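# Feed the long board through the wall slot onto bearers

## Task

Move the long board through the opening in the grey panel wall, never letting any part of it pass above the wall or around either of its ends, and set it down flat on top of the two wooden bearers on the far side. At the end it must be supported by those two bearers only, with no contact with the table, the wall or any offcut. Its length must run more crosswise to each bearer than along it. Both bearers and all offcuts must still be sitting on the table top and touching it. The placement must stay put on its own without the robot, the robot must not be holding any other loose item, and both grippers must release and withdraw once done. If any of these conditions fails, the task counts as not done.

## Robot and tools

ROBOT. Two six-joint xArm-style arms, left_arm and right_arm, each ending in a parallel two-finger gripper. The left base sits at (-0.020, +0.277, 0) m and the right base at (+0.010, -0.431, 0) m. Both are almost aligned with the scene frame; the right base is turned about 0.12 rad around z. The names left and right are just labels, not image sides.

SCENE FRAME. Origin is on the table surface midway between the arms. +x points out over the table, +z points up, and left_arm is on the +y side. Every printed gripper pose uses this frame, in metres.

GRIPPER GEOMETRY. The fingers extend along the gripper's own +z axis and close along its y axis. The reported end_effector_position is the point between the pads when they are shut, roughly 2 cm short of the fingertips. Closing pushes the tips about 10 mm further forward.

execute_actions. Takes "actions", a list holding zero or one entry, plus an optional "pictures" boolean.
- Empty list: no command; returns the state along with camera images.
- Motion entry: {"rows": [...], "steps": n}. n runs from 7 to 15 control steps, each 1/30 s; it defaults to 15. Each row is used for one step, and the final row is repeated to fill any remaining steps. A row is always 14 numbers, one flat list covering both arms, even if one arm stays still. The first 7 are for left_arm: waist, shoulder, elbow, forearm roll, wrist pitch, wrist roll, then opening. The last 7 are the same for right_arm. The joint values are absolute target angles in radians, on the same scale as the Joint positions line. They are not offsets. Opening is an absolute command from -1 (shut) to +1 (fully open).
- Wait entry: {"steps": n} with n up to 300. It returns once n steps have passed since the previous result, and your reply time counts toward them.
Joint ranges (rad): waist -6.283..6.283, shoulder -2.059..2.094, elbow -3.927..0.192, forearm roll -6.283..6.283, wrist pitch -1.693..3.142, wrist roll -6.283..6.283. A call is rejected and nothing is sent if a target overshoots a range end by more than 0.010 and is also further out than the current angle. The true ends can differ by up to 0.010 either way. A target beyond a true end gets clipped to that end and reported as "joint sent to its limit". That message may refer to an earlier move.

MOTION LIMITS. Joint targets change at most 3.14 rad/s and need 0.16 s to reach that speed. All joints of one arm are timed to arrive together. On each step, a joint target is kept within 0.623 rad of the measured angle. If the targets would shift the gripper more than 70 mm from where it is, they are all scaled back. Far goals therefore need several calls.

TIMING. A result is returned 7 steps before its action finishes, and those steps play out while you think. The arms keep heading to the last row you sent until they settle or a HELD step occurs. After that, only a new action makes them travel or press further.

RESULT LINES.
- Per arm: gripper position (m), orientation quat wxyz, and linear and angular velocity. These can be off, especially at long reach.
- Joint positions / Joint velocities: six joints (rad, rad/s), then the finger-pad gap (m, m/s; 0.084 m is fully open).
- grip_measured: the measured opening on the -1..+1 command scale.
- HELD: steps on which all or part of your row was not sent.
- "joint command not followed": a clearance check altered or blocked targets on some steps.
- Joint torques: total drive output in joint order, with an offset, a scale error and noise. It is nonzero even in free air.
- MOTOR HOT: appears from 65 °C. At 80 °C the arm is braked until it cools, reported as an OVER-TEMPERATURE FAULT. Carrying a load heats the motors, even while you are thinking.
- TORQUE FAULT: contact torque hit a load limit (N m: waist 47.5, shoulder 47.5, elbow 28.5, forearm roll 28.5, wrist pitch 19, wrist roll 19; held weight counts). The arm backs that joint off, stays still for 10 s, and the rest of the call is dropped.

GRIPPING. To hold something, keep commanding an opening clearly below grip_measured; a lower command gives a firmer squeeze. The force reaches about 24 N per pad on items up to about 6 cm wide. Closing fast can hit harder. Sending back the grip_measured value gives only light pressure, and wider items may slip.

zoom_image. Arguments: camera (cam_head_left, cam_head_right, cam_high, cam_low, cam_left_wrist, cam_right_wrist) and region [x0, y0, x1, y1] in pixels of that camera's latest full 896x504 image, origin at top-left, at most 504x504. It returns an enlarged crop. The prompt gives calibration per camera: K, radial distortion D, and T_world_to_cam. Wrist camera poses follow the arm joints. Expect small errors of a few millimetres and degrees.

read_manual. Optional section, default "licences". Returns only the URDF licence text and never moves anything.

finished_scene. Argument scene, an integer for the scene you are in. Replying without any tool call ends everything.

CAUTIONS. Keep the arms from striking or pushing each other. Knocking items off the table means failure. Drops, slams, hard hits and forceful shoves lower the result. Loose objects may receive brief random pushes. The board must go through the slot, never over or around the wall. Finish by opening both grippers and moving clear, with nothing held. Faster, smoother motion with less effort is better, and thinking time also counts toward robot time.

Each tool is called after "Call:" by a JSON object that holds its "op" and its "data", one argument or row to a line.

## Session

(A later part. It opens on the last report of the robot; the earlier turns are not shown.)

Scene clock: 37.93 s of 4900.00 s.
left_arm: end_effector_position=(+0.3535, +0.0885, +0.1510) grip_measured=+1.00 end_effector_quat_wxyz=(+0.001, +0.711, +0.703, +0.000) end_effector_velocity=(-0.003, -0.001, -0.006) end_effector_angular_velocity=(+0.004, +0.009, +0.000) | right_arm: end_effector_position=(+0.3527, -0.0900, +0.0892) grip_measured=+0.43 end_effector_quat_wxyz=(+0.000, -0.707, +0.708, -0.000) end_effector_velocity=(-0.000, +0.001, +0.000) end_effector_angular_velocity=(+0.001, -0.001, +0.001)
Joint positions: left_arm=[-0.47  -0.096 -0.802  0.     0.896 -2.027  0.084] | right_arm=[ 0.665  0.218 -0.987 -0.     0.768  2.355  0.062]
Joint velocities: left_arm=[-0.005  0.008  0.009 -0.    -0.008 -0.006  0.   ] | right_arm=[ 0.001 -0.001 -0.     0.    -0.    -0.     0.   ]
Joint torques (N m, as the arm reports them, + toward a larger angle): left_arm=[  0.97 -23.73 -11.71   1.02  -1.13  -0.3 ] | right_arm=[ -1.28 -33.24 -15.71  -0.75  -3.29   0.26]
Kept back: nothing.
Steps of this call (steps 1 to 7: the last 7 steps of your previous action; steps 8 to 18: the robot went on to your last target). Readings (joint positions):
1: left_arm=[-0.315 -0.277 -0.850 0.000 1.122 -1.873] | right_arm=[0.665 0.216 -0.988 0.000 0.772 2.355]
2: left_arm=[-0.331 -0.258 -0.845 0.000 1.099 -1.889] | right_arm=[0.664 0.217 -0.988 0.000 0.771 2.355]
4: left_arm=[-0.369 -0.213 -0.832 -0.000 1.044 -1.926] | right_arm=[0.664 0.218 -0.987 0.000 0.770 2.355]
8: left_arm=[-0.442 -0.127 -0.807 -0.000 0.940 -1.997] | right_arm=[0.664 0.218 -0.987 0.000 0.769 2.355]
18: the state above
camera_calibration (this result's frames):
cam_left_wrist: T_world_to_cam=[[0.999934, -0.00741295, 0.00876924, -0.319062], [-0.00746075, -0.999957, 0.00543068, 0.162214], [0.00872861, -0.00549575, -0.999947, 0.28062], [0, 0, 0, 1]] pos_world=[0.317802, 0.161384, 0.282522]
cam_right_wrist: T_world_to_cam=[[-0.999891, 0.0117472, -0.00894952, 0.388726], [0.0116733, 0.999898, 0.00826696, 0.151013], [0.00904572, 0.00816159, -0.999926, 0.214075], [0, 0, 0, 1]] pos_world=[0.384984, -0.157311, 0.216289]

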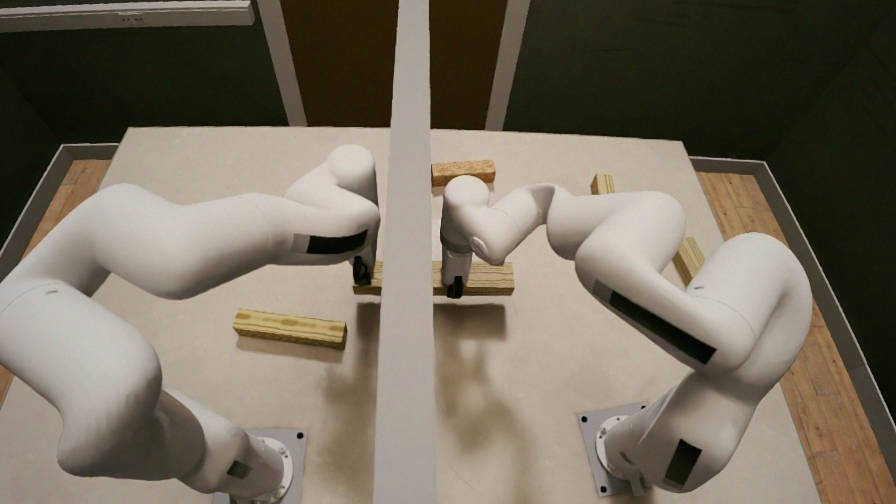

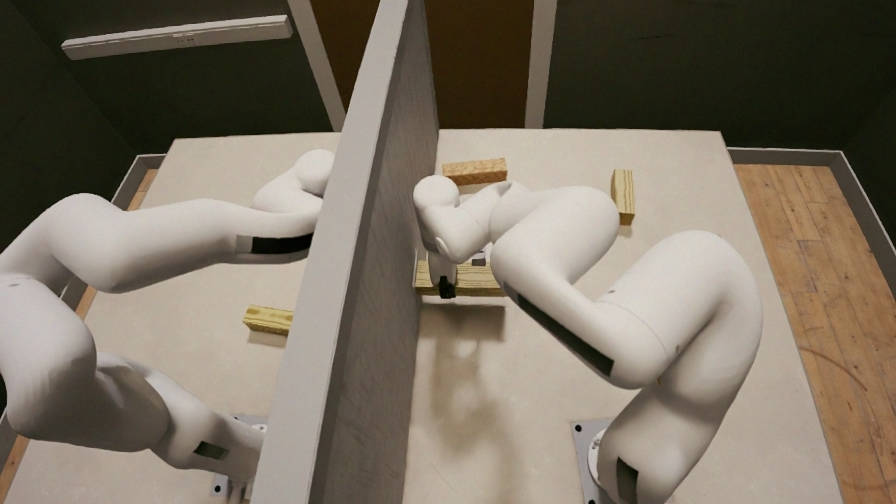

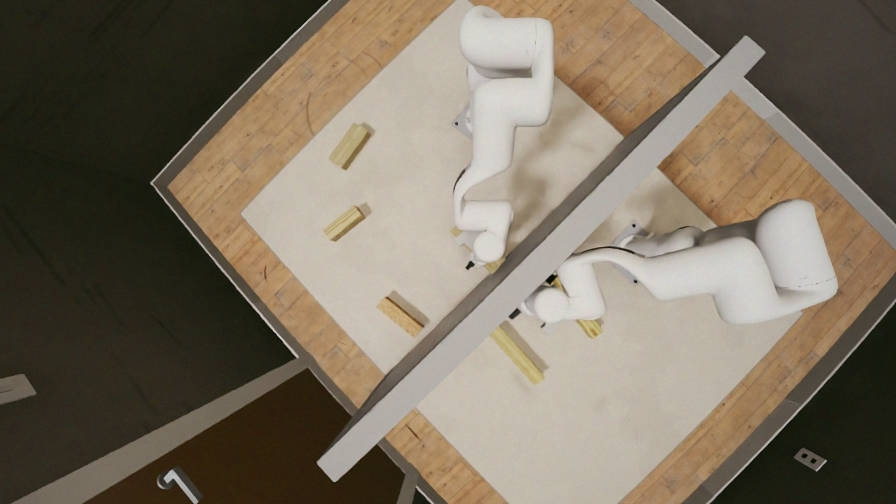

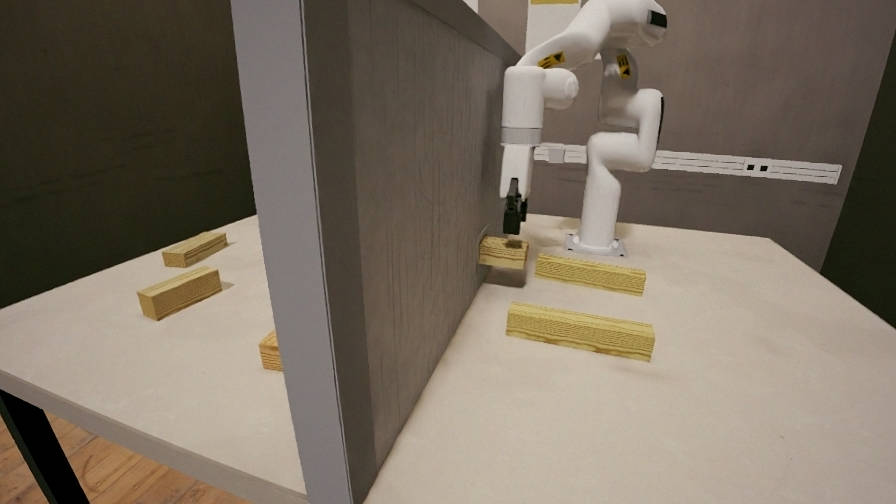

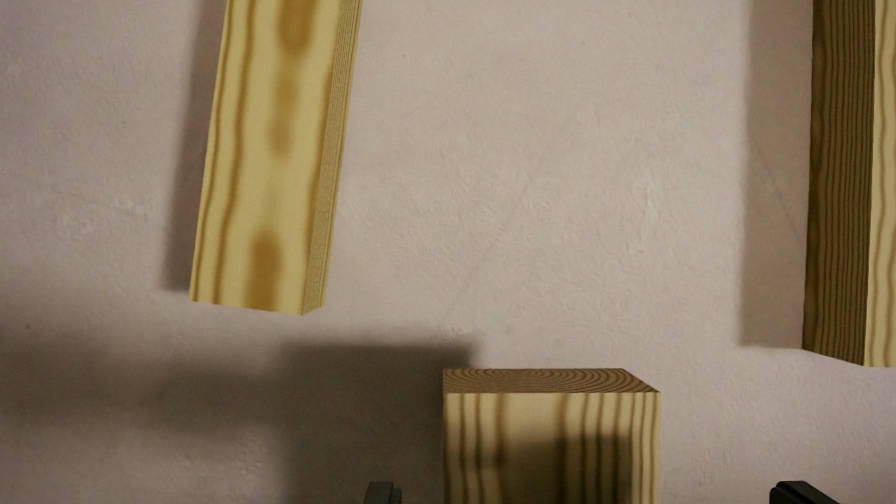

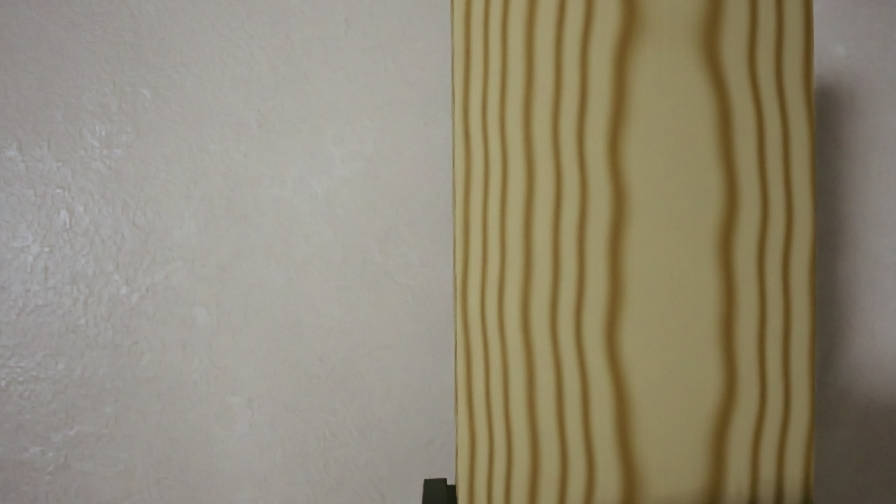

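Call:
{"op": "execute_actions", "data": {
  "actions": [
    {"rows":[[-0.472,-0.09,-0.794,0,0.884,-2.0288,1,0.6645,0.2185,-0.9868,0,0.7683,2.3553,-1],[-0.472,-0.078,-0.785,0,0.863,-2.0288,1,0.6645,0.2185,-0.9868,0,0.7683,2.3553,-1],[-0.472,-0.064,-0.775,0,0.839,-2.0288,1,0.6645,0.2185,-0.9868,0,0.7683,2.3553,-1],[-0.472,-0.049,-0.766,0,0.815,-2.0288,1,0.6645,0.2185,-0.9868,0,0.7683,2.3553,-1],[-0.472,-0.034,-0.757,0,0.791,-2.0288,1,0.6645,0.2185,-0.9868,0,0.7683,2.3553,-1],[-0.472,-0.019,-0.749,0,0.768,-2.0288,1,0.6645,0.2185,-0.9868,0,0.7683,2.3553,-1],[-0.472,-0.004,-0.7415,0,0.7455,-2.0288,1,0.6645,0.2185,-0.9868,0,0.7683,2.3553,-1],[-0.472,0.009,-0.735,0,0.726,-2.0288,1,0.6645,0.2185,-0.9868,0,0.7683,2.3553,-1],[-0.472,0.019,-0.7306,0,0.7116,-2.0288,1,0.6645,0.2185,-0.9868,0,0.7683,2.3553,-1],[-0.472,0.0251,-0.7279,0,0.7028,-2.0288,1,0.6645,0.2185,-0.9868,0,0.7683,2.3553,-1],[-0.472,0.0251,-0.7279,0,0.7028,-2.0288,1,0.6645,0.2185,-0.9868,0,0.7683,2.3553,-1],[-0.472,0.0251,-0.7279,0,0.7028,-2.0288,1,0.6645,0.2185,-0.9868,0,0.7683,2.3553,-1],[-0.472,0.0251,-0.7279,0,0.7028,-2.0288,1,0.6645,0.2185,-0.9868,0,0.7683,2.3553,-1],[-0.472,0.0251,-0.7279,0,0.7028,-2.0288,0.85,0.6645,0.2185,-0.9868,0,0.7683,2.3553,-1],[-0.472,0.0251,-0.7279,0,0.7028,-2.0288,0.75,0.6645,0.2185,-0.9868,0,0.7683,2.3553,-1]],"steps":15}
  ]
}}

Call:
{"op": "execute_actions", "data": {
  "actions": [
    {"rows":[[-0.472,0.0251,-0.7279,0,0.7028,-2.0288,0.65,0.6645,0.2185,-0.9868,0,0.7683,2.3553,-1],[-0.472,0.0251,-0.7279,0,0.7028,-2.0288,0.6,0.6645,0.2185,-0.9868,0,0.7683,2.3553,-1],[-0.472,0.0251,-0.7279,0,0.7028,-2.0288,0.55,0.6645,0.2185,-0.9868,0,0.7683,2.3553,-1],[-0.472,0.0251,-0.7279,0,0.7028,-2.0288,0.5,0.6645,0.2185,-0.9868,0,0.7683,2.3553,-1],[-0.472,0.0251,-0.7279,0,0.7028,-2.0288,0.45,0.6645,0.2185,-0.9868,0,0.7683,2.3553,-1],[-0.472,0.0251,-0.7279,0,0.7028,-2.0288,0.4,0.6645,0.2185,-0.9868,0,0.7683,2.3553,-1],[-0.472,0.0251,-0.7279,0,0.7028,-2.0288,0.3,0.6645,0.2185,-0.9868,0,0.7683,2.3553,-1],[-0.472,0.0251,-0.7279,0,0.7028,-2.0288,0,0.6645,0.2185,-0.9868,0,0.7683,2.3553,-1],[-0.472,0.0251,-0.7279,0,0.7028,-2.0288,-0.5,0.6645,0.2185,-0.9868,0,0.7683,2.3553,-1],[-0.472,0.0251,-0.7279,0,0.7028,-2.0288,-1,0.6645,0.2185,-0.9868,0,0.7683,2.3553,-1]],"steps":13}
  ]
}}

Call:
{"op": "execute_actions", "data": {
  "actions": [
    {"steps":10}
  ]
}}

Scene clock: 39.17 s of 4900.00 s.
left_arm: end_effector_position=(+0.3529, +0.0879, +0.1240) grip_measured=+1.00 end_effector_quat_wxyz=(+0.000, +0.711, +0.703, +0.000) end_effector_velocity=(-0.013, +0.006, -0.213) end_effector_angular_velocity=(+0.022, +0.042, -0.000) | right_arm: end_effector_position=(+0.3526, -0.0900, +0.0892) grip_measured=+0.43 end_effector_quat_wxyz=(-0.000, -0.707, +0.708, -0.000) end_effector_velocity=(-0.000, +0.000, +0.000) end_effector_angular_velocity=(+0.000, -0.000, +0.000)
Joint positions: left_arm=[-0.472 -0.048 -0.767 -0.     0.815 -2.029  0.084] | right_arm=[ 0.665  0.219 -0.987 -0.     0.768  2.355  0.062]
Joint velocities: left_arm=[-0.002  0.392  0.25   0.    -0.594 -0.001 -0.   ] | right_arm=[ 0.001 -0.001  0.    -0.     0.     0.001 -0.   ]
Joint torques (N m, as the arm reports them, + toward a larger angle): left_arm=[  1.1  -23.58 -11.05   1.12  -1.08  -0.3 ] | right_arm=[ -1.38 -33.18 -15.63  -0.76  -3.33   0.24]
Steps of this call (steps 1 to 15: the robot went on to your last target; steps 16 to 29: nothing new was sent; steps 30 to 37: the first 8 steps of this action). Readings (joint positions):
30: left_arm=[-0.471 -0.094 -0.801 -0.000 0.895 -2.028] | right_arm=[0.665 0.218 -0.987 0.000 0.768 2.355]
31: left_arm=[-0.471 -0.094 -0.800 -0.000 0.893 -2.028] | right_arm=[0.665 0.218 -0.987 0.000 0.768 2.355]
33: left_arm=[-0.471 -0.088 -0.795 -0.000 0.879 -2.028] | right_arm=[0.665 0.219 -0.987 -0.000 0.768 2.355]
37: the state above

Scene clock: 39.60 s of 4900.00 s.
left_arm: end_effector_position=(+0.3523, +0.0882, +0.0882) grip_measured=+0.50 end_effector_quat_wxyz=(+0.001, +0.711, +0.703, +0.000) end_effector_velocity=(-0.002, +0.001, -0.005) end_effector_angular_velocity=(+0.003, +0.006, +0.001) | right_arm: end_effector_position=(+0.3526, -0.0900, +0.0892) grip_measured=+0.43 end_effector_quat_wxyz=(+0.000, -0.707, +0.708, -0.000) end_effector_velocity=(-0.000, -0.000, +0.000) end_effector_angular_velocity=(-0.000, +0.000, +0.000)
Joint positions: left_arm=[-0.472  0.024 -0.729 -0.     0.703 -2.029  0.065] | right_arm=[ 0.665  0.218 -0.987 -0.     0.768  2.355  0.062]
Joint velocities: left_arm=[ 0.     0.006  0.007 -0.    -0.007 -0.001 -0.064] | right_arm=[ 0.    -0.001  0.001 -0.     0.     0.     0.   ]
Joint torques (N m, as the arm reports them, + toward a larger angle): left_arm=[  1.14 -24.88 -10.59   1.16  -1.11  -0.28] | right_arm=[ -1.41 -33.08 -15.69  -0.69  -3.34   0.2 ]
Steps of this call (steps 1 to 7: the last 7 steps of your previous action; steps 8 to 13: the first 6 steps of this action). Readings (joint positions):
8: left_arm=[-0.472 0.022 -0.729 0.000 0.710 -2.029] | right_arm=[0.665 0.218 -0.987 -0.000 0.768 2.355]
9: left_arm=[-0.472 0.023 -0.729 0.000 0.707 -2.029] | right_arm=[0.665 0.218 -0.987 0.000 0.768 2.355]
11: left_arm=[-0.472 0.024 -0.729 -0.000 0.704 -2.029] | right_arm=[0.665 0.218 -0.987 -0.000 0.768 2.355]
13: the state above

Scene clock: 39.93 s of 4900.00 s.
left_arm: end_effector_position=(+0.3521, +0.0882, +0.0877) grip_measured=+0.43 end_effector_quat_wxyz=(+0.001, +0.711, +0.703, +0.000) end_effector_velocity=(+0.000, -0.000, -0.000) end_effector_angular_velocity=(-0.000, -0.001, -0.000) | right_arm: end_effector_position=(+0.3525, -0.0901, +0.0891) grip_measured=+0.43 end_effector_quat_wxyz=(-0.000, -0.707, +0.708, +0.000) end_effector_velocity=(-0.000, -0.000, -0.001) end_effector_angular_velocity=(-0.001, +0.001, +0.001)
Joint positions: left_arm=[-0.472  0.025 -0.728 -0.     0.703 -2.029  0.062] | right_arm=[ 0.665  0.219 -0.987  0.     0.768  2.355  0.062]
Joint velocities: left_arm=[-0.     0.     0.001 -0.    -0.002  0.     0.   ] | right_arm=[ 0.     0.001  0.001 -0.     0.    -0.001 -0.   ]
Joint torques (N m, as the arm reports them, + toward a larger angle): left_arm=[  1.4  -24.55 -10.09   1.28  -0.7    0.14] | right_arm=[ -1.61 -33.88 -15.94  -0.91  -3.42   0.08]
Kept back: nothing.
Steps of this call (steps 1 to 7: the last 7 steps of your previous action; steps 8 to 10: the robot went on to your last target). Readings (joint positions):
1: left_arm=[-0.472 0.024 -0.729 -0.000 0.703 -2.029] | right_arm=[0.664 0.218 -0.987 0.000 0.768 2.355]
2: left_arm=[-0.472 0.024 -0.729 -0.000 0.703 -2.029] | right_arm=[0.665 0.219 -0.987 0.000 0.768 2.355]
4: left_arm=[-0.472 0.024 -0.729 -0.000 0.703 -2.029] | right_arm=[0.665 0.219 -0.987 0.000 0.768 2.355]
8: left_arm=[-0.472 0.025 -0.729 -0.000 0.703 -2.029] | right_arm=[0.665 0.219 -0.987 0.000 0.768 2.355]
10: the state above

Call:
{"op": "execute_actions", "data": {
  "actions": [
    {"rows":[[-0.472,0.0251,-0.7279,0,0.7028,-2.031,-1,0.6645,0.2185,-0.9868,0,0.7683,2.3553,-0.3],[-0.472,0.0251,-0.7279,0,0.7028,-2.0338,-1,0.6645,0.2185,-0.9868,0,0.7683,2.3553,0.2],[-0.472,0.0251,-0.7279,0,0.7028,-2.0338,-1,0.6645,0.2185,-0.9868,0,0.7683,2.3553,0.4],[-0.472,0.0251,-0.7279,0,0.7028,-2.0338,-1,0.6645,0.2185,-0.9868,0,0.7683,2.3553,0.45],[-0.472,0.0251,-0.7279,0,0.7028,-2.0338,-1,0.6645,0.2185,-0.9868,0,0.7683,2.3553,0.5],[-0.472,0.0251,-0.7279,0,0.7028,-2.0338,-1,0.6645,0.2185,-0.9868,0,0.7683,2.3553,0.7],[-0.472,0.0251,-0.7279,0,0.7028,-2.0338,-1,0.6645,0.2185,-0.9868,0,0.7683,2.3553,1],[-0.472,0.0251,-0.7279,0,0.7028,-2.0338,-1,0.6645,0.2185,-0.9868,0,0.7683,2.3553,1],[-0.472,0.0251,-0.7279,0,0.7028,-2.0338,-1,0.6645,0.2185,-0.9868,0,0.7683,2.3553,1],[-0.466,0.0219,-0.7241,0,0.7022,-2.0279,-1,0.6645,0.2185,-0.9868,0,0.7683,2.3553,1],[-0.4603,0.0186,-0.7203,0,0.7017,-2.0221,-1,0.6645,0.2185,-0.9868,0,0.7683,2.3553,1],[-0.4486,0.0122,-0.7128,0,0.7006,-2.0104,-1,0.6645,0.2185,-0.9868,0,0.7683,2.3553,1],[-0.4369,0.0057,-0.7052,0,0.6995,-1.9987,-1,0.6645,0.2185,-0.9868,0,0.7683,2.3553,1],[-0.4252,-0.0007,-0.6977,0,0.6984,-1.987,-1,0.6645,0.2185,-0.9868,0,0.7683,2.3553,1],[-0.4135,-0.0072,-0.6901,0,0.6973,-1.9753,-1,0.6645,0.2185,-0.9868,0,0.7683,2.3553,1]],"steps":15}
  ]
}}

Call:
{"op": "execute_actions", "data": {
  "actions": [
    {"rows":[[-0.4017,-0.0136,-0.6825,0,0.6961,-1.9635,-1,0.6645,0.2185,-0.9868,0,0.7683,2.3553,1],[-0.39,-0.02,-0.675,0,0.695,-1.9518,-1,0.6645,0.2185,-0.9868,0,0.7683,2.3553,1],[-0.3783,-0.0265,-0.6674,0,0.6939,-1.9401,-1,0.6645,0.2185,-0.9868,0,0.7683,2.3553,1],[-0.3666,-0.033,-0.6599,0,0.6929,-1.9284,-1,0.6645,0.2185,-0.9868,0,0.7683,2.3553,1],[-0.3549,-0.0394,-0.6523,0,0.6917,-1.9167,-1,0.6645,0.2185,-0.9868,0,0.7683,2.3553,1],[-0.3413,-0.0443,-0.6467,0,0.691,-1.9031,-1,0.6645,0.2185,-0.9868,0,0.7683,2.3553,1],[-0.3277,-0.0492,-0.6412,0,0.6904,-1.8895,-1,0.6645,0.2185,-0.9868,0,0.7683,2.3553,1],[-0.3141,-0.0542,-0.6356,0,0.6898,-1.8759,-1,0.6645,0.2185,-0.9868,0,0.7683,2.3553,1],[-0.3005,-0.0591,-0.6301,0,0.6892,-1.8623,-1,0.6645,0.2185,-0.9868,0,0.7683,2.3553,1],[-0.2869,-0.064,-0.6245,0,0.6885,-1.8487,-1,0.6645,0.2185,-0.9868,0,0.7683,2.3553,1],[-0.2733,-0.0689,-0.6189,0,0.6878,-1.8351,-1,0.6645,0.2185,-0.9868,0,0.7683,2.3553,1],[-0.2597,-0.0738,-0.6134,0,0.6872,-1.8215,-1,0.6645,0.2185,-0.9868,0,0.7683,2.3553,1],[-0.2461,-0.0788,-0.6078,0,0.6866,-1.8079,-1,0.6645,0.2185,-0.9868,0,0.7683,2.3553,1],[-0.2325,-0.0837,-0.6023,0,0.686,-1.7943,-1,0.6645,0.2185,-0.9868,0,0.7683,2.3553,1],[-0.2189,-0.0886,-0.5967,0,0.6853,-1.7807,-1,0.6645,0.2185,-0.9868,0,0.7683,2.3553,1]],"steps":15}
  ]
}}

Call:
{"op": "execute_actions", "data": {
  "actions": [
    {"steps":20}
  ],
  "pictures": true
}}

Scene clock: 41.73 s of 4900.00 s.
left_arm: end_effector_position=(+0.3511, +0.0889, +0.0867) grip_measured=+0.43 end_effector_quat_wxyz=(-0.001, +0.710, +0.704, -0.000) end_effector_velocity=(+0.001, +0.001, +0.000) end_effector_angular_velocity=(-0.002, -0.003, +0.010) | right_arm: end_effector_position=(+0.3535, -0.0895, +0.0903) grip_measured=+0.70 end_effector_quat_wxyz=(+0.002, -0.707, +0.708, -0.000) end_effector_velocity=(+0.018, +0.014, +0.027) end_effector_angular_velocity=(+0.050, -0.052, -0.008)
Joint positions: left_arm=[-0.472  0.025 -0.727  0.     0.703 -2.033  0.062] | right_arm=[ 0.664  0.217 -0.988 -0.     0.768  2.355  0.073]
Joint velocities: left_arm=[ 0.003 -0.001  0.001 -0.001 -0.003 -0.006  0.   ] | right_arm=[-0.006 -0.026 -0.036 -0.001 -0.01   0.004  0.184]
Joint torques (N m, as the arm reports them, + toward a larger angle): left_arm=[  1.21 -23.43  -9.66   1.36  -0.4   -0.25] | right_arm=[ -1.24 -29.45 -14.16  -0.77  -2.6    0.22]
Steps of this call (steps 1 to 15: the robot went on to your last target; steps 16 to 46: nothing new was sent; steps 47 to 54: the first 8 steps of this action). Readings (joint positions):
47: left_arm=[-0.472 0.025 -0.728 -0.000 0.703 -2.029] | right_arm=[0.665 0.219 -0.987 0.000 0.768 2.355]
48: left_arm=[-0.472 0.025 -0.728 -0.000 0.703 -2.029] | right_arm=[0.665 0.219 -0.987 0.000 0.768 2.355]
50: left_arm=[-0.472 0.025 -0.728 0.000 0.703 -2.031] | right_arm=[0.665 0.219 -0.987 -0.000 0.768 2.355]
54: the state above

Scene clock: 42.23 s of 4900.00 s.
left_arm: end_effector_position=(+0.3520, +0.1356, +0.0871) grip_measured=+0.43 end_effector_quat_wxyz=(-0.001, +0.710, +0.705, -0.000) end_effector_velocity=(+0.000, +0.155, -0.000) end_effector_angular_velocity=(-0.000, +0.001, -0.001) | right_arm: end_effector_position=(+0.3527, -0.0900, +0.0893) grip_measured=+1.00 end_effector_quat_wxyz=(+0.000, -0.707, +0.708, -0.000) end_effector_velocity=(-0.001, -0.001, -0.001) end_effector_angular_velocity=(-0.002, +0.003, +0.002)
Joint positions: left_arm=[-0.366 -0.032 -0.66   0.     0.693 -1.928  0.062] | right_arm=[ 0.664  0.218 -0.987 -0.     0.768  2.355  0.084]
Joint velocities: left_arm=[ 0.364 -0.17   0.197 -0.    -0.026  0.366 -0.   ] | right_arm=[ 0.     0.002  0.002  0.     0.    -0.002  0.   ]
Joint torques (N m, as the arm reports them, + toward a larger angle): left_arm=[  2.31 -23.37 -10.87   1.2   -1.05  -0.27] | right_arm=[ -1.27 -30.62 -14.35  -0.77  -2.75   0.22]
Steps of this call (steps 1 to 7: the last 7 steps of your previous action; steps 8 to 15: the first 8 steps of this action). Readings (joint positions):
8: left_arm=[-0.444 0.010 -0.709 0.000 0.700 -2.005] | right_arm=[0.664 0.218 -0.987 -0.000 0.768 2.355]
9: left_arm=[-0.434 0.005 -0.702 0.000 0.700 -1.995] | right_arm=[0.664 0.218 -0.987 -0.000 0.768 2.355]
11: left_arm=[-0.412 -0.007 -0.689 0.000 0.698 -1.974] | right_arm=[0.664 0.218 -0.987 -0.000 0.768 2.355]
15: the state above

Scene clock: 42.90 s of 4900.00 s.
left_arm: end_effector_position=(+0.3518, +0.1951, +0.0874) grip_measured=+0.43 end_effector_quat_wxyz=(-0.000, +0.710, +0.704, -0.000) end_effector_velocity=(-0.000, +0.002, +0.000) end_effector_angular_velocity=(-0.000, +0.000, +0.001) | right_arm: end_effector_position=(+0.3526, -0.0900, +0.0892) grip_measured=+1.00 end_effector_quat_wxyz=(+0.000, -0.707, +0.708, -0.000) end_effector_velocity=(-0.001, -0.000, -0.000) end_effector_angular_velocity=(-0.001, +0.001, +0.001)
Joint positions: left_arm=[-0.22  -0.088 -0.597  0.     0.685 -1.781  0.062] | right_arm=[ 0.664  0.218 -0.987 -0.     0.768  2.355  0.084]
Joint velocities: left_arm=[ 0.004 -0.002  0.002 -0.     0.001  0.003 -0.   ] | right_arm=[ 0.001 -0.     0.001  0.     0.    -0.    -0.   ]
Joint torques (N m, as the arm reports them, + toward a larger angle): left_arm=[  1.38 -23.26 -11.3    1.09  -1.27  -0.22] | right_arm=[ -1.35 -30.41 -14.29  -0.71  -2.74   0.2 ]
Kept back: nothing.
Steps of this call (steps 1 to 7: the last 7 steps of your previous action; steps 8 to 20: the robot went on to your last target). Readings (joint positions):
1: left_arm=[-0.354 -0.037 -0.654 0.000 0.693 -1.916] | right_arm=[0.664 0.218 -0.987 -0.000 0.768 2.355]
2: left_arm=[-0.341 -0.043 -0.648 0.000 0.692 -1.903] | right_arm=[0.664 0.218 -0.987 -0.000 0.768 2.355]
4: left_arm=[-0.315 -0.053 -0.636 0.000 0.690 -1.877] | right_arm=[0.664 0.218 -0.987 -0.000 0.768 2.355]
8: left_arm=[-0.261 -0.073 -0.614 0.000 0.688 -1.823] | right_arm=[0.664 0.218 -0.987 -0.000 0.768 2.355]
20: the state above
camera_calibration (this result's frames):
cam_left_wrist: T_world_to_cam=[[0.999971, -0.0034691, 0.00674319, -0.316582], [-0.00349945, -0.999984, 0.00449375, 0.267808], [0.00672749, -0.00451722, -0.999967, 0.218161], [0, 0, 0, 1]] pos_world=[0.316042, 0.26769, 0.219085]
cam_right_wrist: T_world_to_cam=[[-0.999891, 0.0117477, -0.0089358, 0.388721], [0.011674, 0.999898, 0.00825288, 0.151018], [0.00903184, 0.00814766, -0.999926, 0.214068], [0, 0, 0, 1]] pos_world=[0.384983, -0.157313, 0.216279]

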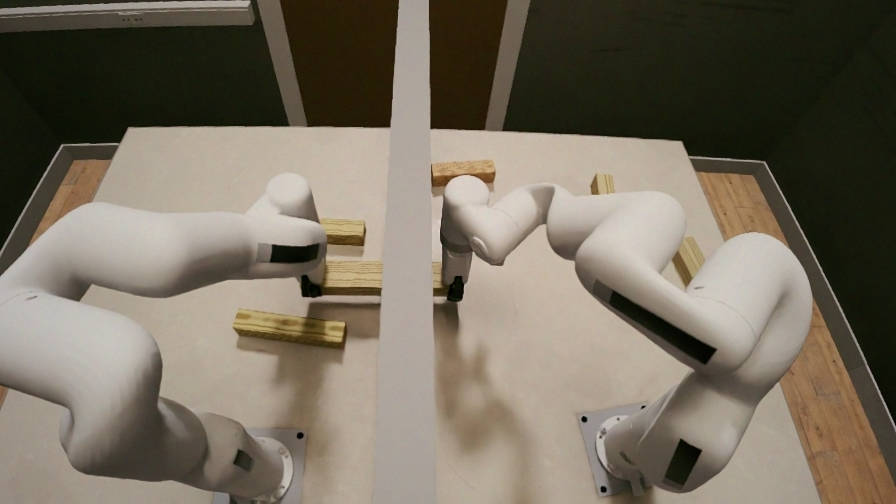

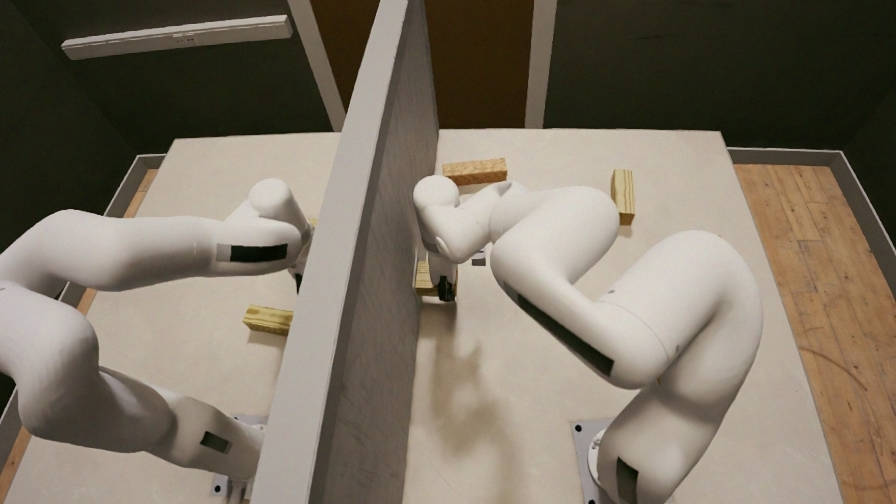

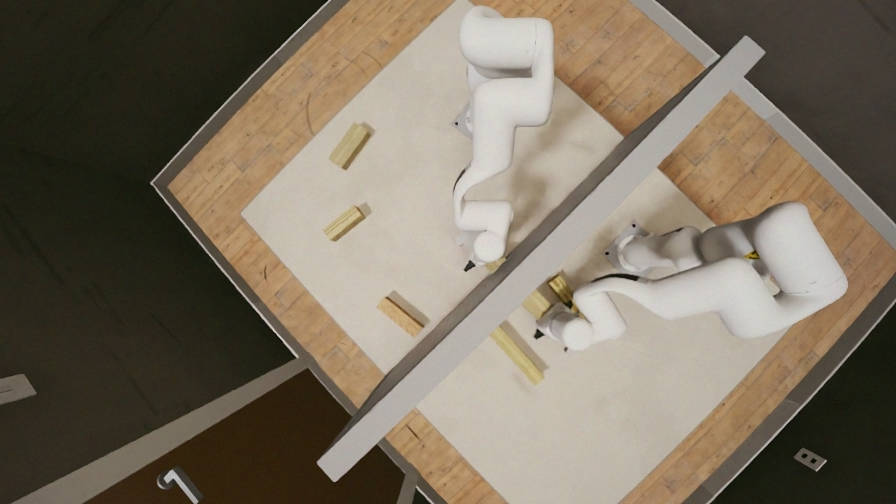

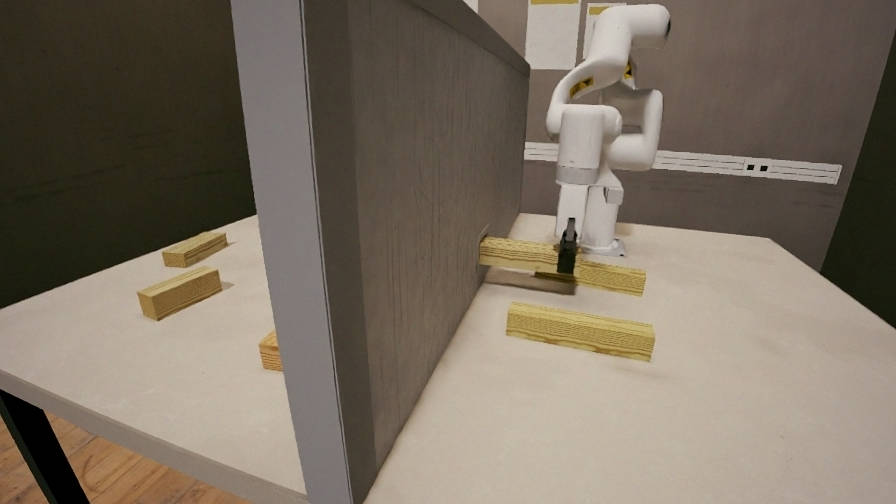

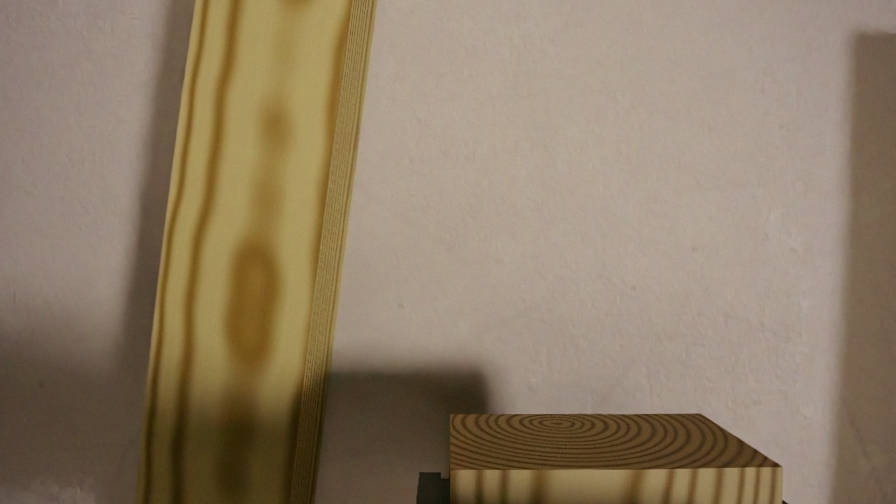

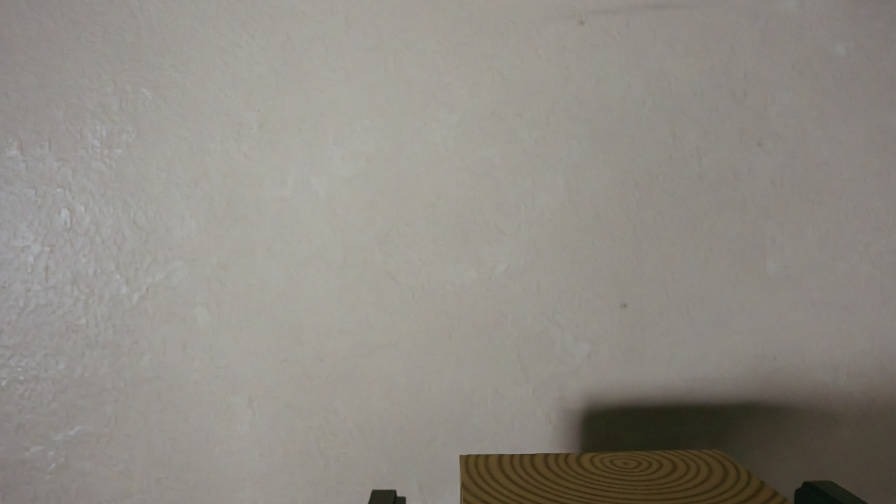

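Call:
{"op": "execute_actions", "data": {
  "actions": [
    {"rows":[[-0.2189,-0.0886,-0.5967,0,0.6853,-1.7807,-1,0.6645,0.222,-0.9852,0,0.7632,2.3553,0.85],[-0.2189,-0.0886,-0.5967,0,0.6853,-1.7807,-1,0.6645,0.222,-0.9852,0,0.7632,2.3553,0.75],[-0.2189,-0.0886,-0.5967,0,0.6853,-1.7807,-1,0.6645,0.222,-0.9852,0,0.7632,2.3553,0.65],[-0.2189,-0.0886,-0.5967,0,0.6853,-1.7807,-1,0.6645,0.222,-0.9852,0,0.7632,2.3553,0.6],[-0.2189,-0.0886,-0.5967,0,0.6853,-1.7807,-1,0.6645,0.222,-0.9852,0,0.7632,2.3553,0.55],[-0.2189,-0.0886,-0.5967,0,0.6853,-1.7807,-1,0.6645,0.222,-0.9852,0,0.7632,2.3553,0.5],[-0.2189,-0.0886,-0.5967,0,0.6853,-1.7807,-1,0.6645,0.222,-0.9852,0,0.7632,2.3553,0.45],[-0.2189,-0.0886,-0.5967,0,0.6853,-1.7807,-1,0.6645,0.222,-0.9852,0,0.7632,2.3553,0.4],[-0.2189,-0.0886,-0.5967,0,0.6853,-1.7807,-1,0.6645,0.222,-0.9852,0,0.7632,2.3553,0.3],[-0.2189,-0.0886,-0.5967,0,0.6853,-1.7807,-1,0.6645,0.222,-0.9852,0,0.7632,2.3553,0],[-0.2189,-0.0886,-0.5967,0,0.6853,-1.7807,-1,0.6645,0.222,-0.9852,0,0.7632,2.3553,-0.5],[-0.2189,-0.0886,-0.5967,0,0.6853,-1.7807,-1,0.6645,0.222,-0.9852,0,0.7632,2.3553,-1]],"steps":15}
  ]
}}

Call:
{"op": "execute_actions", "data": {
  "actions": [
    {"rows":[[-0.2189,-0.0886,-0.5967,0,0.6853,-1.7807,-1,0.6645,0.222,-0.9852,0,0.7632,2.3553,-1],[-0.2189,-0.0886,-0.5967,0,0.6853,-1.7807,-0.3,0.6645,0.222,-0.9852,0,0.7632,2.3553,-1],[-0.2189,-0.0886,-0.5967,0,0.6853,-1.7807,0.2,0.6645,0.222,-0.9852,0,0.7632,2.3553,-1],[-0.2189,-0.0886,-0.5967,0,0.6853,-1.7807,0.4,0.6645,0.222,-0.9852,0,0.7632,2.3553,-1],[-0.2189,-0.0886,-0.5967,0,0.6853,-1.7807,0.45,0.6645,0.222,-0.9852,0,0.7632,2.3553,-1],[-0.2189,-0.0886,-0.5967,0,0.6853,-1.7807,0.5,0.6645,0.222,-0.9852,0,0.7632,2.3553,-1],[-0.2189,-0.0886,-0.5967,0,0.6853,-1.7807,0.7,0.6645,0.222,-0.9852,0,0.7632,2.3553,-1],[-0.2189,-0.0886,-0.5967,0,0.6853,-1.7807,1,0.6645,0.222,-0.9852,0,0.7632,2.3553,-1],[-0.2189,-0.0886,-0.5967,0,0.6853,-1.7807,1,0.6645,0.222,-0.9852,0,0.7632,2.3553,-1],[-0.2189,-0.0886,-0.5967,0,0.6853,-1.7807,1,0.6645,0.222,-0.9852,0,0.7632,2.3553,-1],[-0.2325,-0.0837,-0.6023,0,0.686,-1.7943,1,0.6645,0.222,-0.9852,0,0.7632,2.3553,-1],[-0.2529,-0.0763,-0.6106,0,0.6869,-1.8147,1,0.6645,0.222,-0.9852,0,0.7632,2.3553,-1],[-0.2733,-0.0689,-0.6189,0,0.6878,-1.8351,1,0.6645,0.222,-0.9852,0,0.7632,2.3553,-1],[-0.3005,-0.0591,-0.6301,0,0.6892,-1.8623,1,0.6645,0.222,-0.9852,0,0.7632,2.3553,-1],[-0.3277,-0.0492,-0.6412,0,0.6904,-1.8895,1,0.6645,0.222,-0.9852,0,0.7632,2.3553,-1]],"steps":15}
  ]
}}

Call:
{"op": "execute_actions", "data": {
  "actions": [
    {"rows":[[-0.3549,-0.0394,-0.6523,0,0.6917,-1.9167,1,0.6645,0.222,-0.9852,0,0.7632,2.3553,-1],[-0.3783,-0.0265,-0.6674,0,0.6939,-1.9401,1,0.6645,0.222,-0.9852,0,0.7632,2.3553,-1],[-0.4017,-0.0136,-0.6825,0,0.6961,-1.9635,1,0.6645,0.222,-0.9852,0,0.7632,2.3553,-1],[-0.4252,-0.0007,-0.6977,0,0.6984,-1.987,1,0.6645,0.222,-0.9852,0,0.7632,2.3553,-1],[-0.4486,0.0122,-0.7128,0,0.7006,-2.0104,1,0.6645,0.222,-0.9852,0,0.7632,2.3553,-1],[-0.4603,0.0196,-0.72,0,0.7004,-2.0221,1,0.6645,0.222,-0.9852,0,0.7632,2.3553,-1],[-0.472,0.0281,-0.7266,0,0.6985,-2.0338,1,0.6645,0.222,-0.9852,0,0.7632,2.3553,-1]],"steps":8}
  ]
}}

Call:
{"op": "execute_actions", "data": {
  "actions": [
    {"steps":20}
  ],
  "pictures": true
}}

Scene clock: 44.57 s of 4900.00 s.
left_arm: end_effector_position=(+0.3519, +0.1954, +0.0875) grip_measured=+0.43 end_effector_quat_wxyz=(-0.000, +0.710, +0.705, -0.000) end_effector_velocity=(+0.000, -0.000, +0.000) end_effector_angular_velocity=(-0.000, +0.000, +0.000) | right_arm: end_effector_position=(+0.3525, -0.0902, +0.0873) grip_measured=+0.50 end_effector_quat_wxyz=(-0.000, -0.707, +0.708, -0.000) end_effector_velocity=(+0.001, +0.001, -0.001) end_effector_angular_velocity=(+0.002, -0.003, +0.001)
Joint positions: left_arm=[-0.219 -0.089 -0.597  0.     0.685 -1.781  0.062] | right_arm=[ 0.664  0.222 -0.985  0.     0.764  2.355  0.065]
Joint velocities: left_arm=[-0.     0.    -0.    -0.001  0.     0.    -0.   ] | right_arm=[ 0.     0.003 -0.    -0.    -0.007 -0.    -0.064]
Joint torques (N m, as the arm reports them, + toward a larger angle): left_arm=[  1.46 -23.31 -11.37   0.94  -1.35  -0.38] | right_arm=[ -1.34 -30.74 -14.33  -0.77  -2.83   0.22]
Steps of this call (steps 1 to 15: the robot went on to your last target; steps 16 to 42: nothing new was sent; steps 43 to 50: the first 8 steps of this action). Readings (joint positions):
43: left_arm=[-0.219 -0.089 -0.597 0.000 0.685 -1.781] | right_arm=[0.664 0.219 -0.987 0.000 0.768 2.355]
44: left_arm=[-0.219 -0.089 -0.597 0.000 0.685 -1.781] | right_arm=[0.665 0.219 -0.987 -0.000 0.767 2.355]
46: left_arm=[-0.219 -0.089 -0.597 0.000 0.685 -1.781] | right_arm=[0.665 0.220 -0.986 -0.000 0.766 2.355]
50: the state above

Scene clock: 45.07 s of 4900.00 s.
left_arm: end_effector_position=(+0.3520, +0.1954, +0.0876) grip_measured=+0.54 end_effector_quat_wxyz=(+0.000, +0.710, +0.705, +0.000) end_effector_velocity=(+0.001, -0.005, +0.003) end_effector_angular_velocity=(-0.002, -0.008, -0.023) | right_arm: end_effector_position=(+0.3526, -0.0900, +0.0874) grip_measured=+0.43 end_effector_quat_wxyz=(+0.000, -0.707, +0.708, +0.000) end_effector_velocity=(+0.003, +0.003, +0.007) end_effector_angular_velocity=(+0.008, -0.008, +0.002)
Joint positions: left_arm=[-0.219 -0.089 -0.597 -0.     0.685 -1.781  0.067] | right_arm=[ 0.665  0.222 -0.985  0.     0.763  2.355  0.062]
Joint velocities: left_arm=[-0.011 -0.006 -0.001  0.001 -0.001  0.011  0.195] | right_arm=[-0.    -0.006 -0.011  0.     0.006 -0.002 -0.002]
Joint torques (N m, as the arm reports them, + toward a larger angle): left_arm=[  1.24 -22.44 -10.93   1.08  -1.18  -0.22] | right_arm=[ -1.57 -28.26 -14.15  -0.88  -3.58   0.46]
Steps of this call (steps 1 to 7: the last 7 steps of your previous action; steps 8 to 15: the first 8 steps of this action). Readings (joint positions):
8: left_arm=[-0.219 -0.089 -0.597 -0.000 0.685 -1.781] | right_arm=[0.665 0.222 -0.985 -0.000 0.763 2.355]
9: left_arm=[-0.219 -0.089 -0.597 -0.000 0.685 -1.781] | right_arm=[0.665 0.222 -0.985 -0.000 0.763 2.355]
11: left_arm=[-0.219 -0.089 -0.597 -0.000 0.685 -1.781] | right_arm=[0.665 0.222 -0.985 -0.000 0.763 2.355]
15: the state above

Scene clock: 45.33 s of 4900.00 s.
left_arm: end_effector_position=(+0.3529, +0.1783, +0.0877) grip_measured=+0.99 end_effector_quat_wxyz=(+0.000, +0.709, +0.705, +0.000) end_effector_velocity=(+0.007, -0.210, +0.001) end_effector_angular_velocity=(-0.001, -0.002, -0.006) | right_arm: end_effector_position=(+0.3526, -0.0900, +0.0874) grip_measured=+0.43 end_effector_quat_wxyz=(+0.000, -0.707, +0.708, +0.000) end_effector_velocity=(-0.000, +0.001, -0.000) end_effector_angular_velocity=(+0.000, -0.000, +0.001)
Joint positions: left_arm=[-0.261 -0.073 -0.614 -0.     0.687 -1.824  0.084] | right_arm=[ 0.665  0.222 -0.985  0.     0.763  2.355  0.062]
Joint velocities: left_arm=[-0.523  0.191 -0.214 -0.     0.021 -0.517  0.004] | right_arm=[ 0.001  0.001 -0.001 -0.    -0.001  0.001  0.   ]
Joint torques (N m, as the arm reports them, + toward a larger angle): left_arm=[ -3.98 -21.29 -10.77   1.19  -1.16  -0.51] | right_arm=[ -1.83 -29.16 -14.15  -0.88  -3.38   0.44]
Steps of this call (steps 1 to 7: the last 7 steps of your previous action; step 8: the first step of this action). Readings (joint positions):
8: the state above

Scene clock: 46.00 s of 4900.00 s.
left_arm: end_effector_position=(+0.3518, +0.0889, +0.0860) grip_measured=+1.00 end_effector_quat_wxyz=(-0.000, +0.709, +0.705, -0.000) end_effector_velocity=(-0.000, -0.002, -0.000) end_effector_angular_velocity=(+0.000, -0.000, -0.002) | right_arm: end_effector_position=(+0.3526, -0.0900, +0.0874) grip_measured=+0.43 end_effector_quat_wxyz=(+0.000, -0.707, +0.708, -0.000) end_effector_velocity=(-0.000, +0.000, -0.000) end_effector_angular_velocity=(-0.000, -0.000, -0.000)
Joint positions: left_arm=[-0.471  0.028 -0.726 -0.     0.699 -2.033  0.084] | right_arm=[ 0.665  0.222 -0.985  0.     0.763  2.355  0.062]
Joint velocities: left_arm=[-0.005  0.003 -0.003  0.    -0.001 -0.003 -0.   ] | right_arm=[ 0.     0.     0.    -0.    -0.     0.001 -0.   ]
Joint torques (N m, as the arm reports them, + toward a larger angle): left_arm=[  1.   -25.42 -10.49   1.17  -1.11  -0.23] | right_arm=[ -1.65 -28.48 -14.05  -0.8   -3.36   0.43]
Kept back: nothing.
Steps of this call (steps 1 to 7: the last 7 steps of your previous action; steps 8 to 20: the robot went on to your last target). Readings (joint positions):
1: left_arm=[-0.280 -0.066 -0.622 -0.000 0.688 -1.843] | right_arm=[0.665 0.222 -0.985 0.000 0.763 2.355]
2: left_arm=[-0.302 -0.058 -0.631 -0.000 0.689 -1.864] | right_arm=[0.665 0.222 -0.985 0.000 0.763 2.355]
4: left_arm=[-0.348 -0.039 -0.654 0.000 0.692 -1.909] | right_arm=[0.665 0.222 -0.985 0.000 0.763 2.355]
8: left_arm=[-0.434 0.005 -0.704 0.000 0.697 -1.994] | right_arm=[0.665 0.222 -0.985 0.000 0.763 2.355]
20: the state above
camera_calibration (this result's frames):
cam_left_wrist: T_world_to_cam=[[0.999973, -0.00236604, 0.00695683, -0.317063], [-0.00239771, -0.999987, 0.00454726, 0.161207], [0.00694598, -0.00456382, -0.999965, 0.216155], [0, 0, 0, 1]] pos_world=[0.31594, 0.161441, 0.21762]
cam_right_wrist: T_world_to_cam=[[-0.99989, 0.0117278, -0.00903106, 0.388698], [0.0116525, 0.999897, 0.00835449, 0.151037], [0.00912811, 0.00824834, -0.999924, 0.212206], [0, 0, 0, 1]] pos_world=[0.384959, -0.15733, 0.214438]

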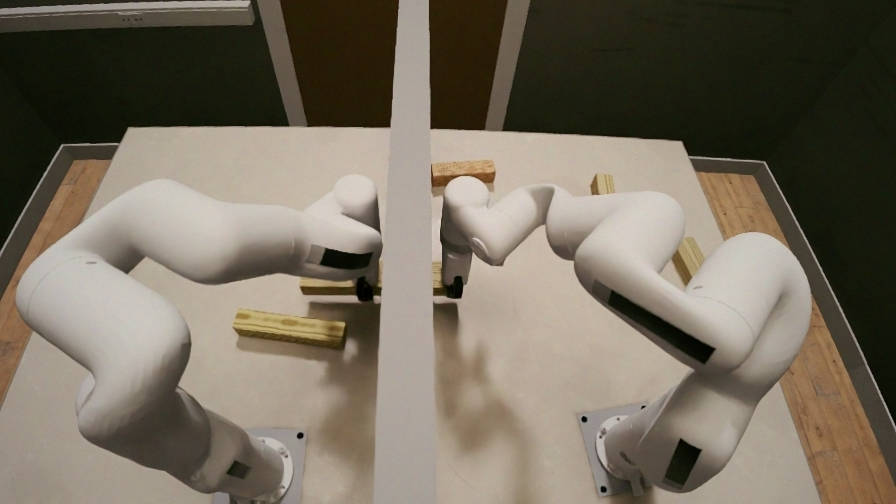

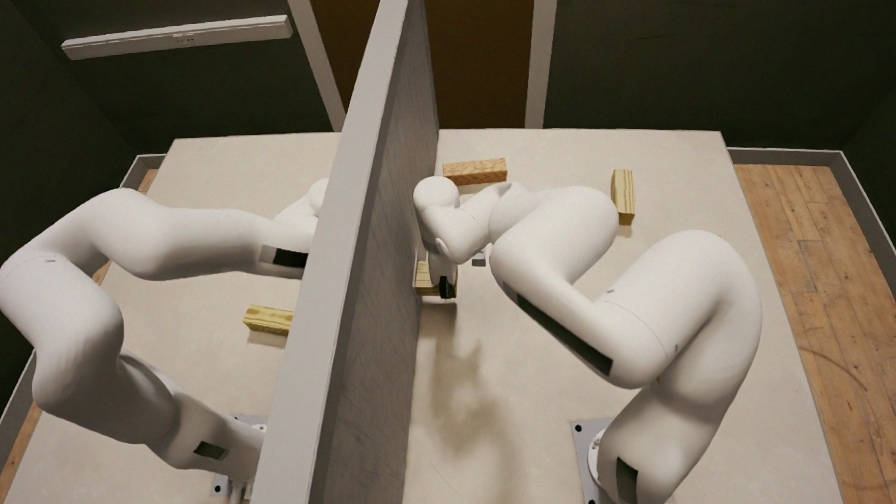

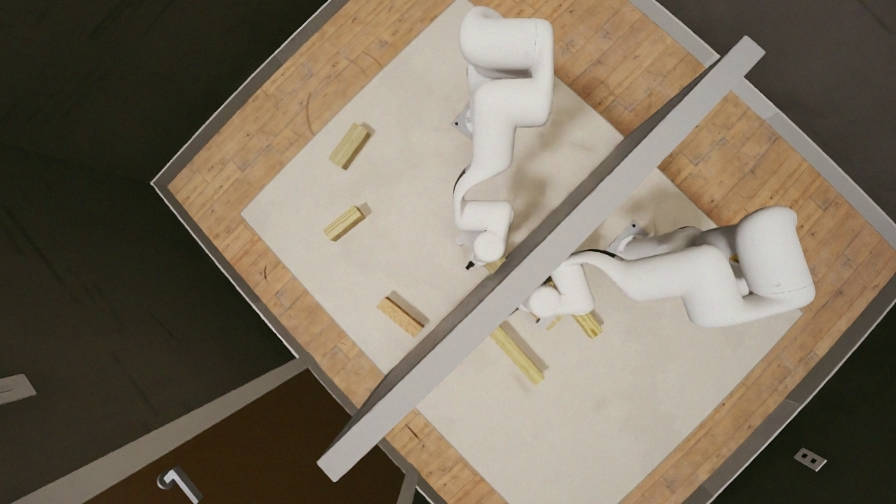

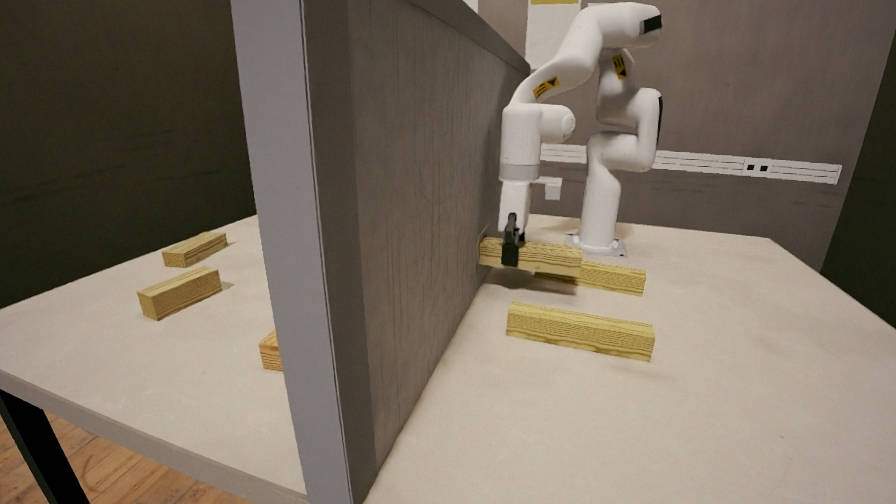

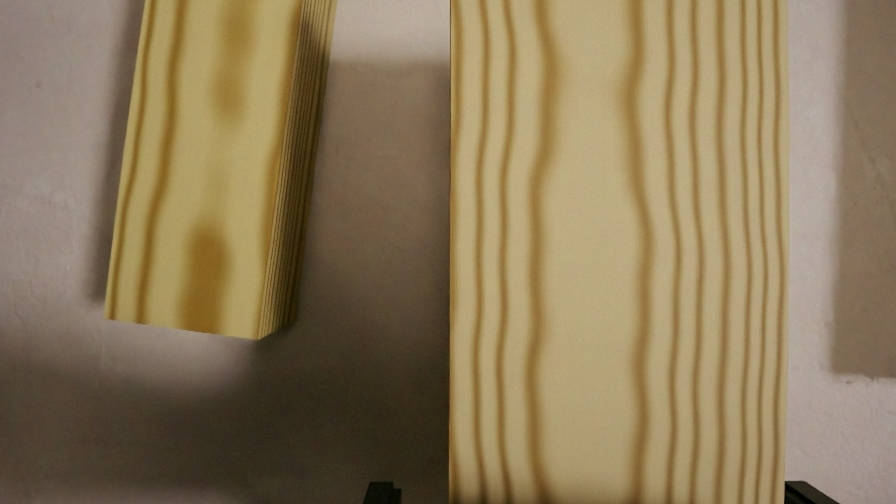

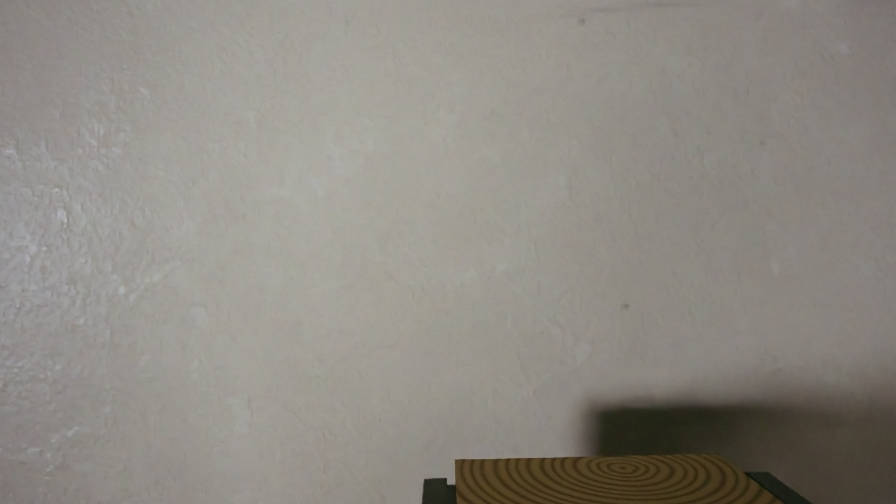

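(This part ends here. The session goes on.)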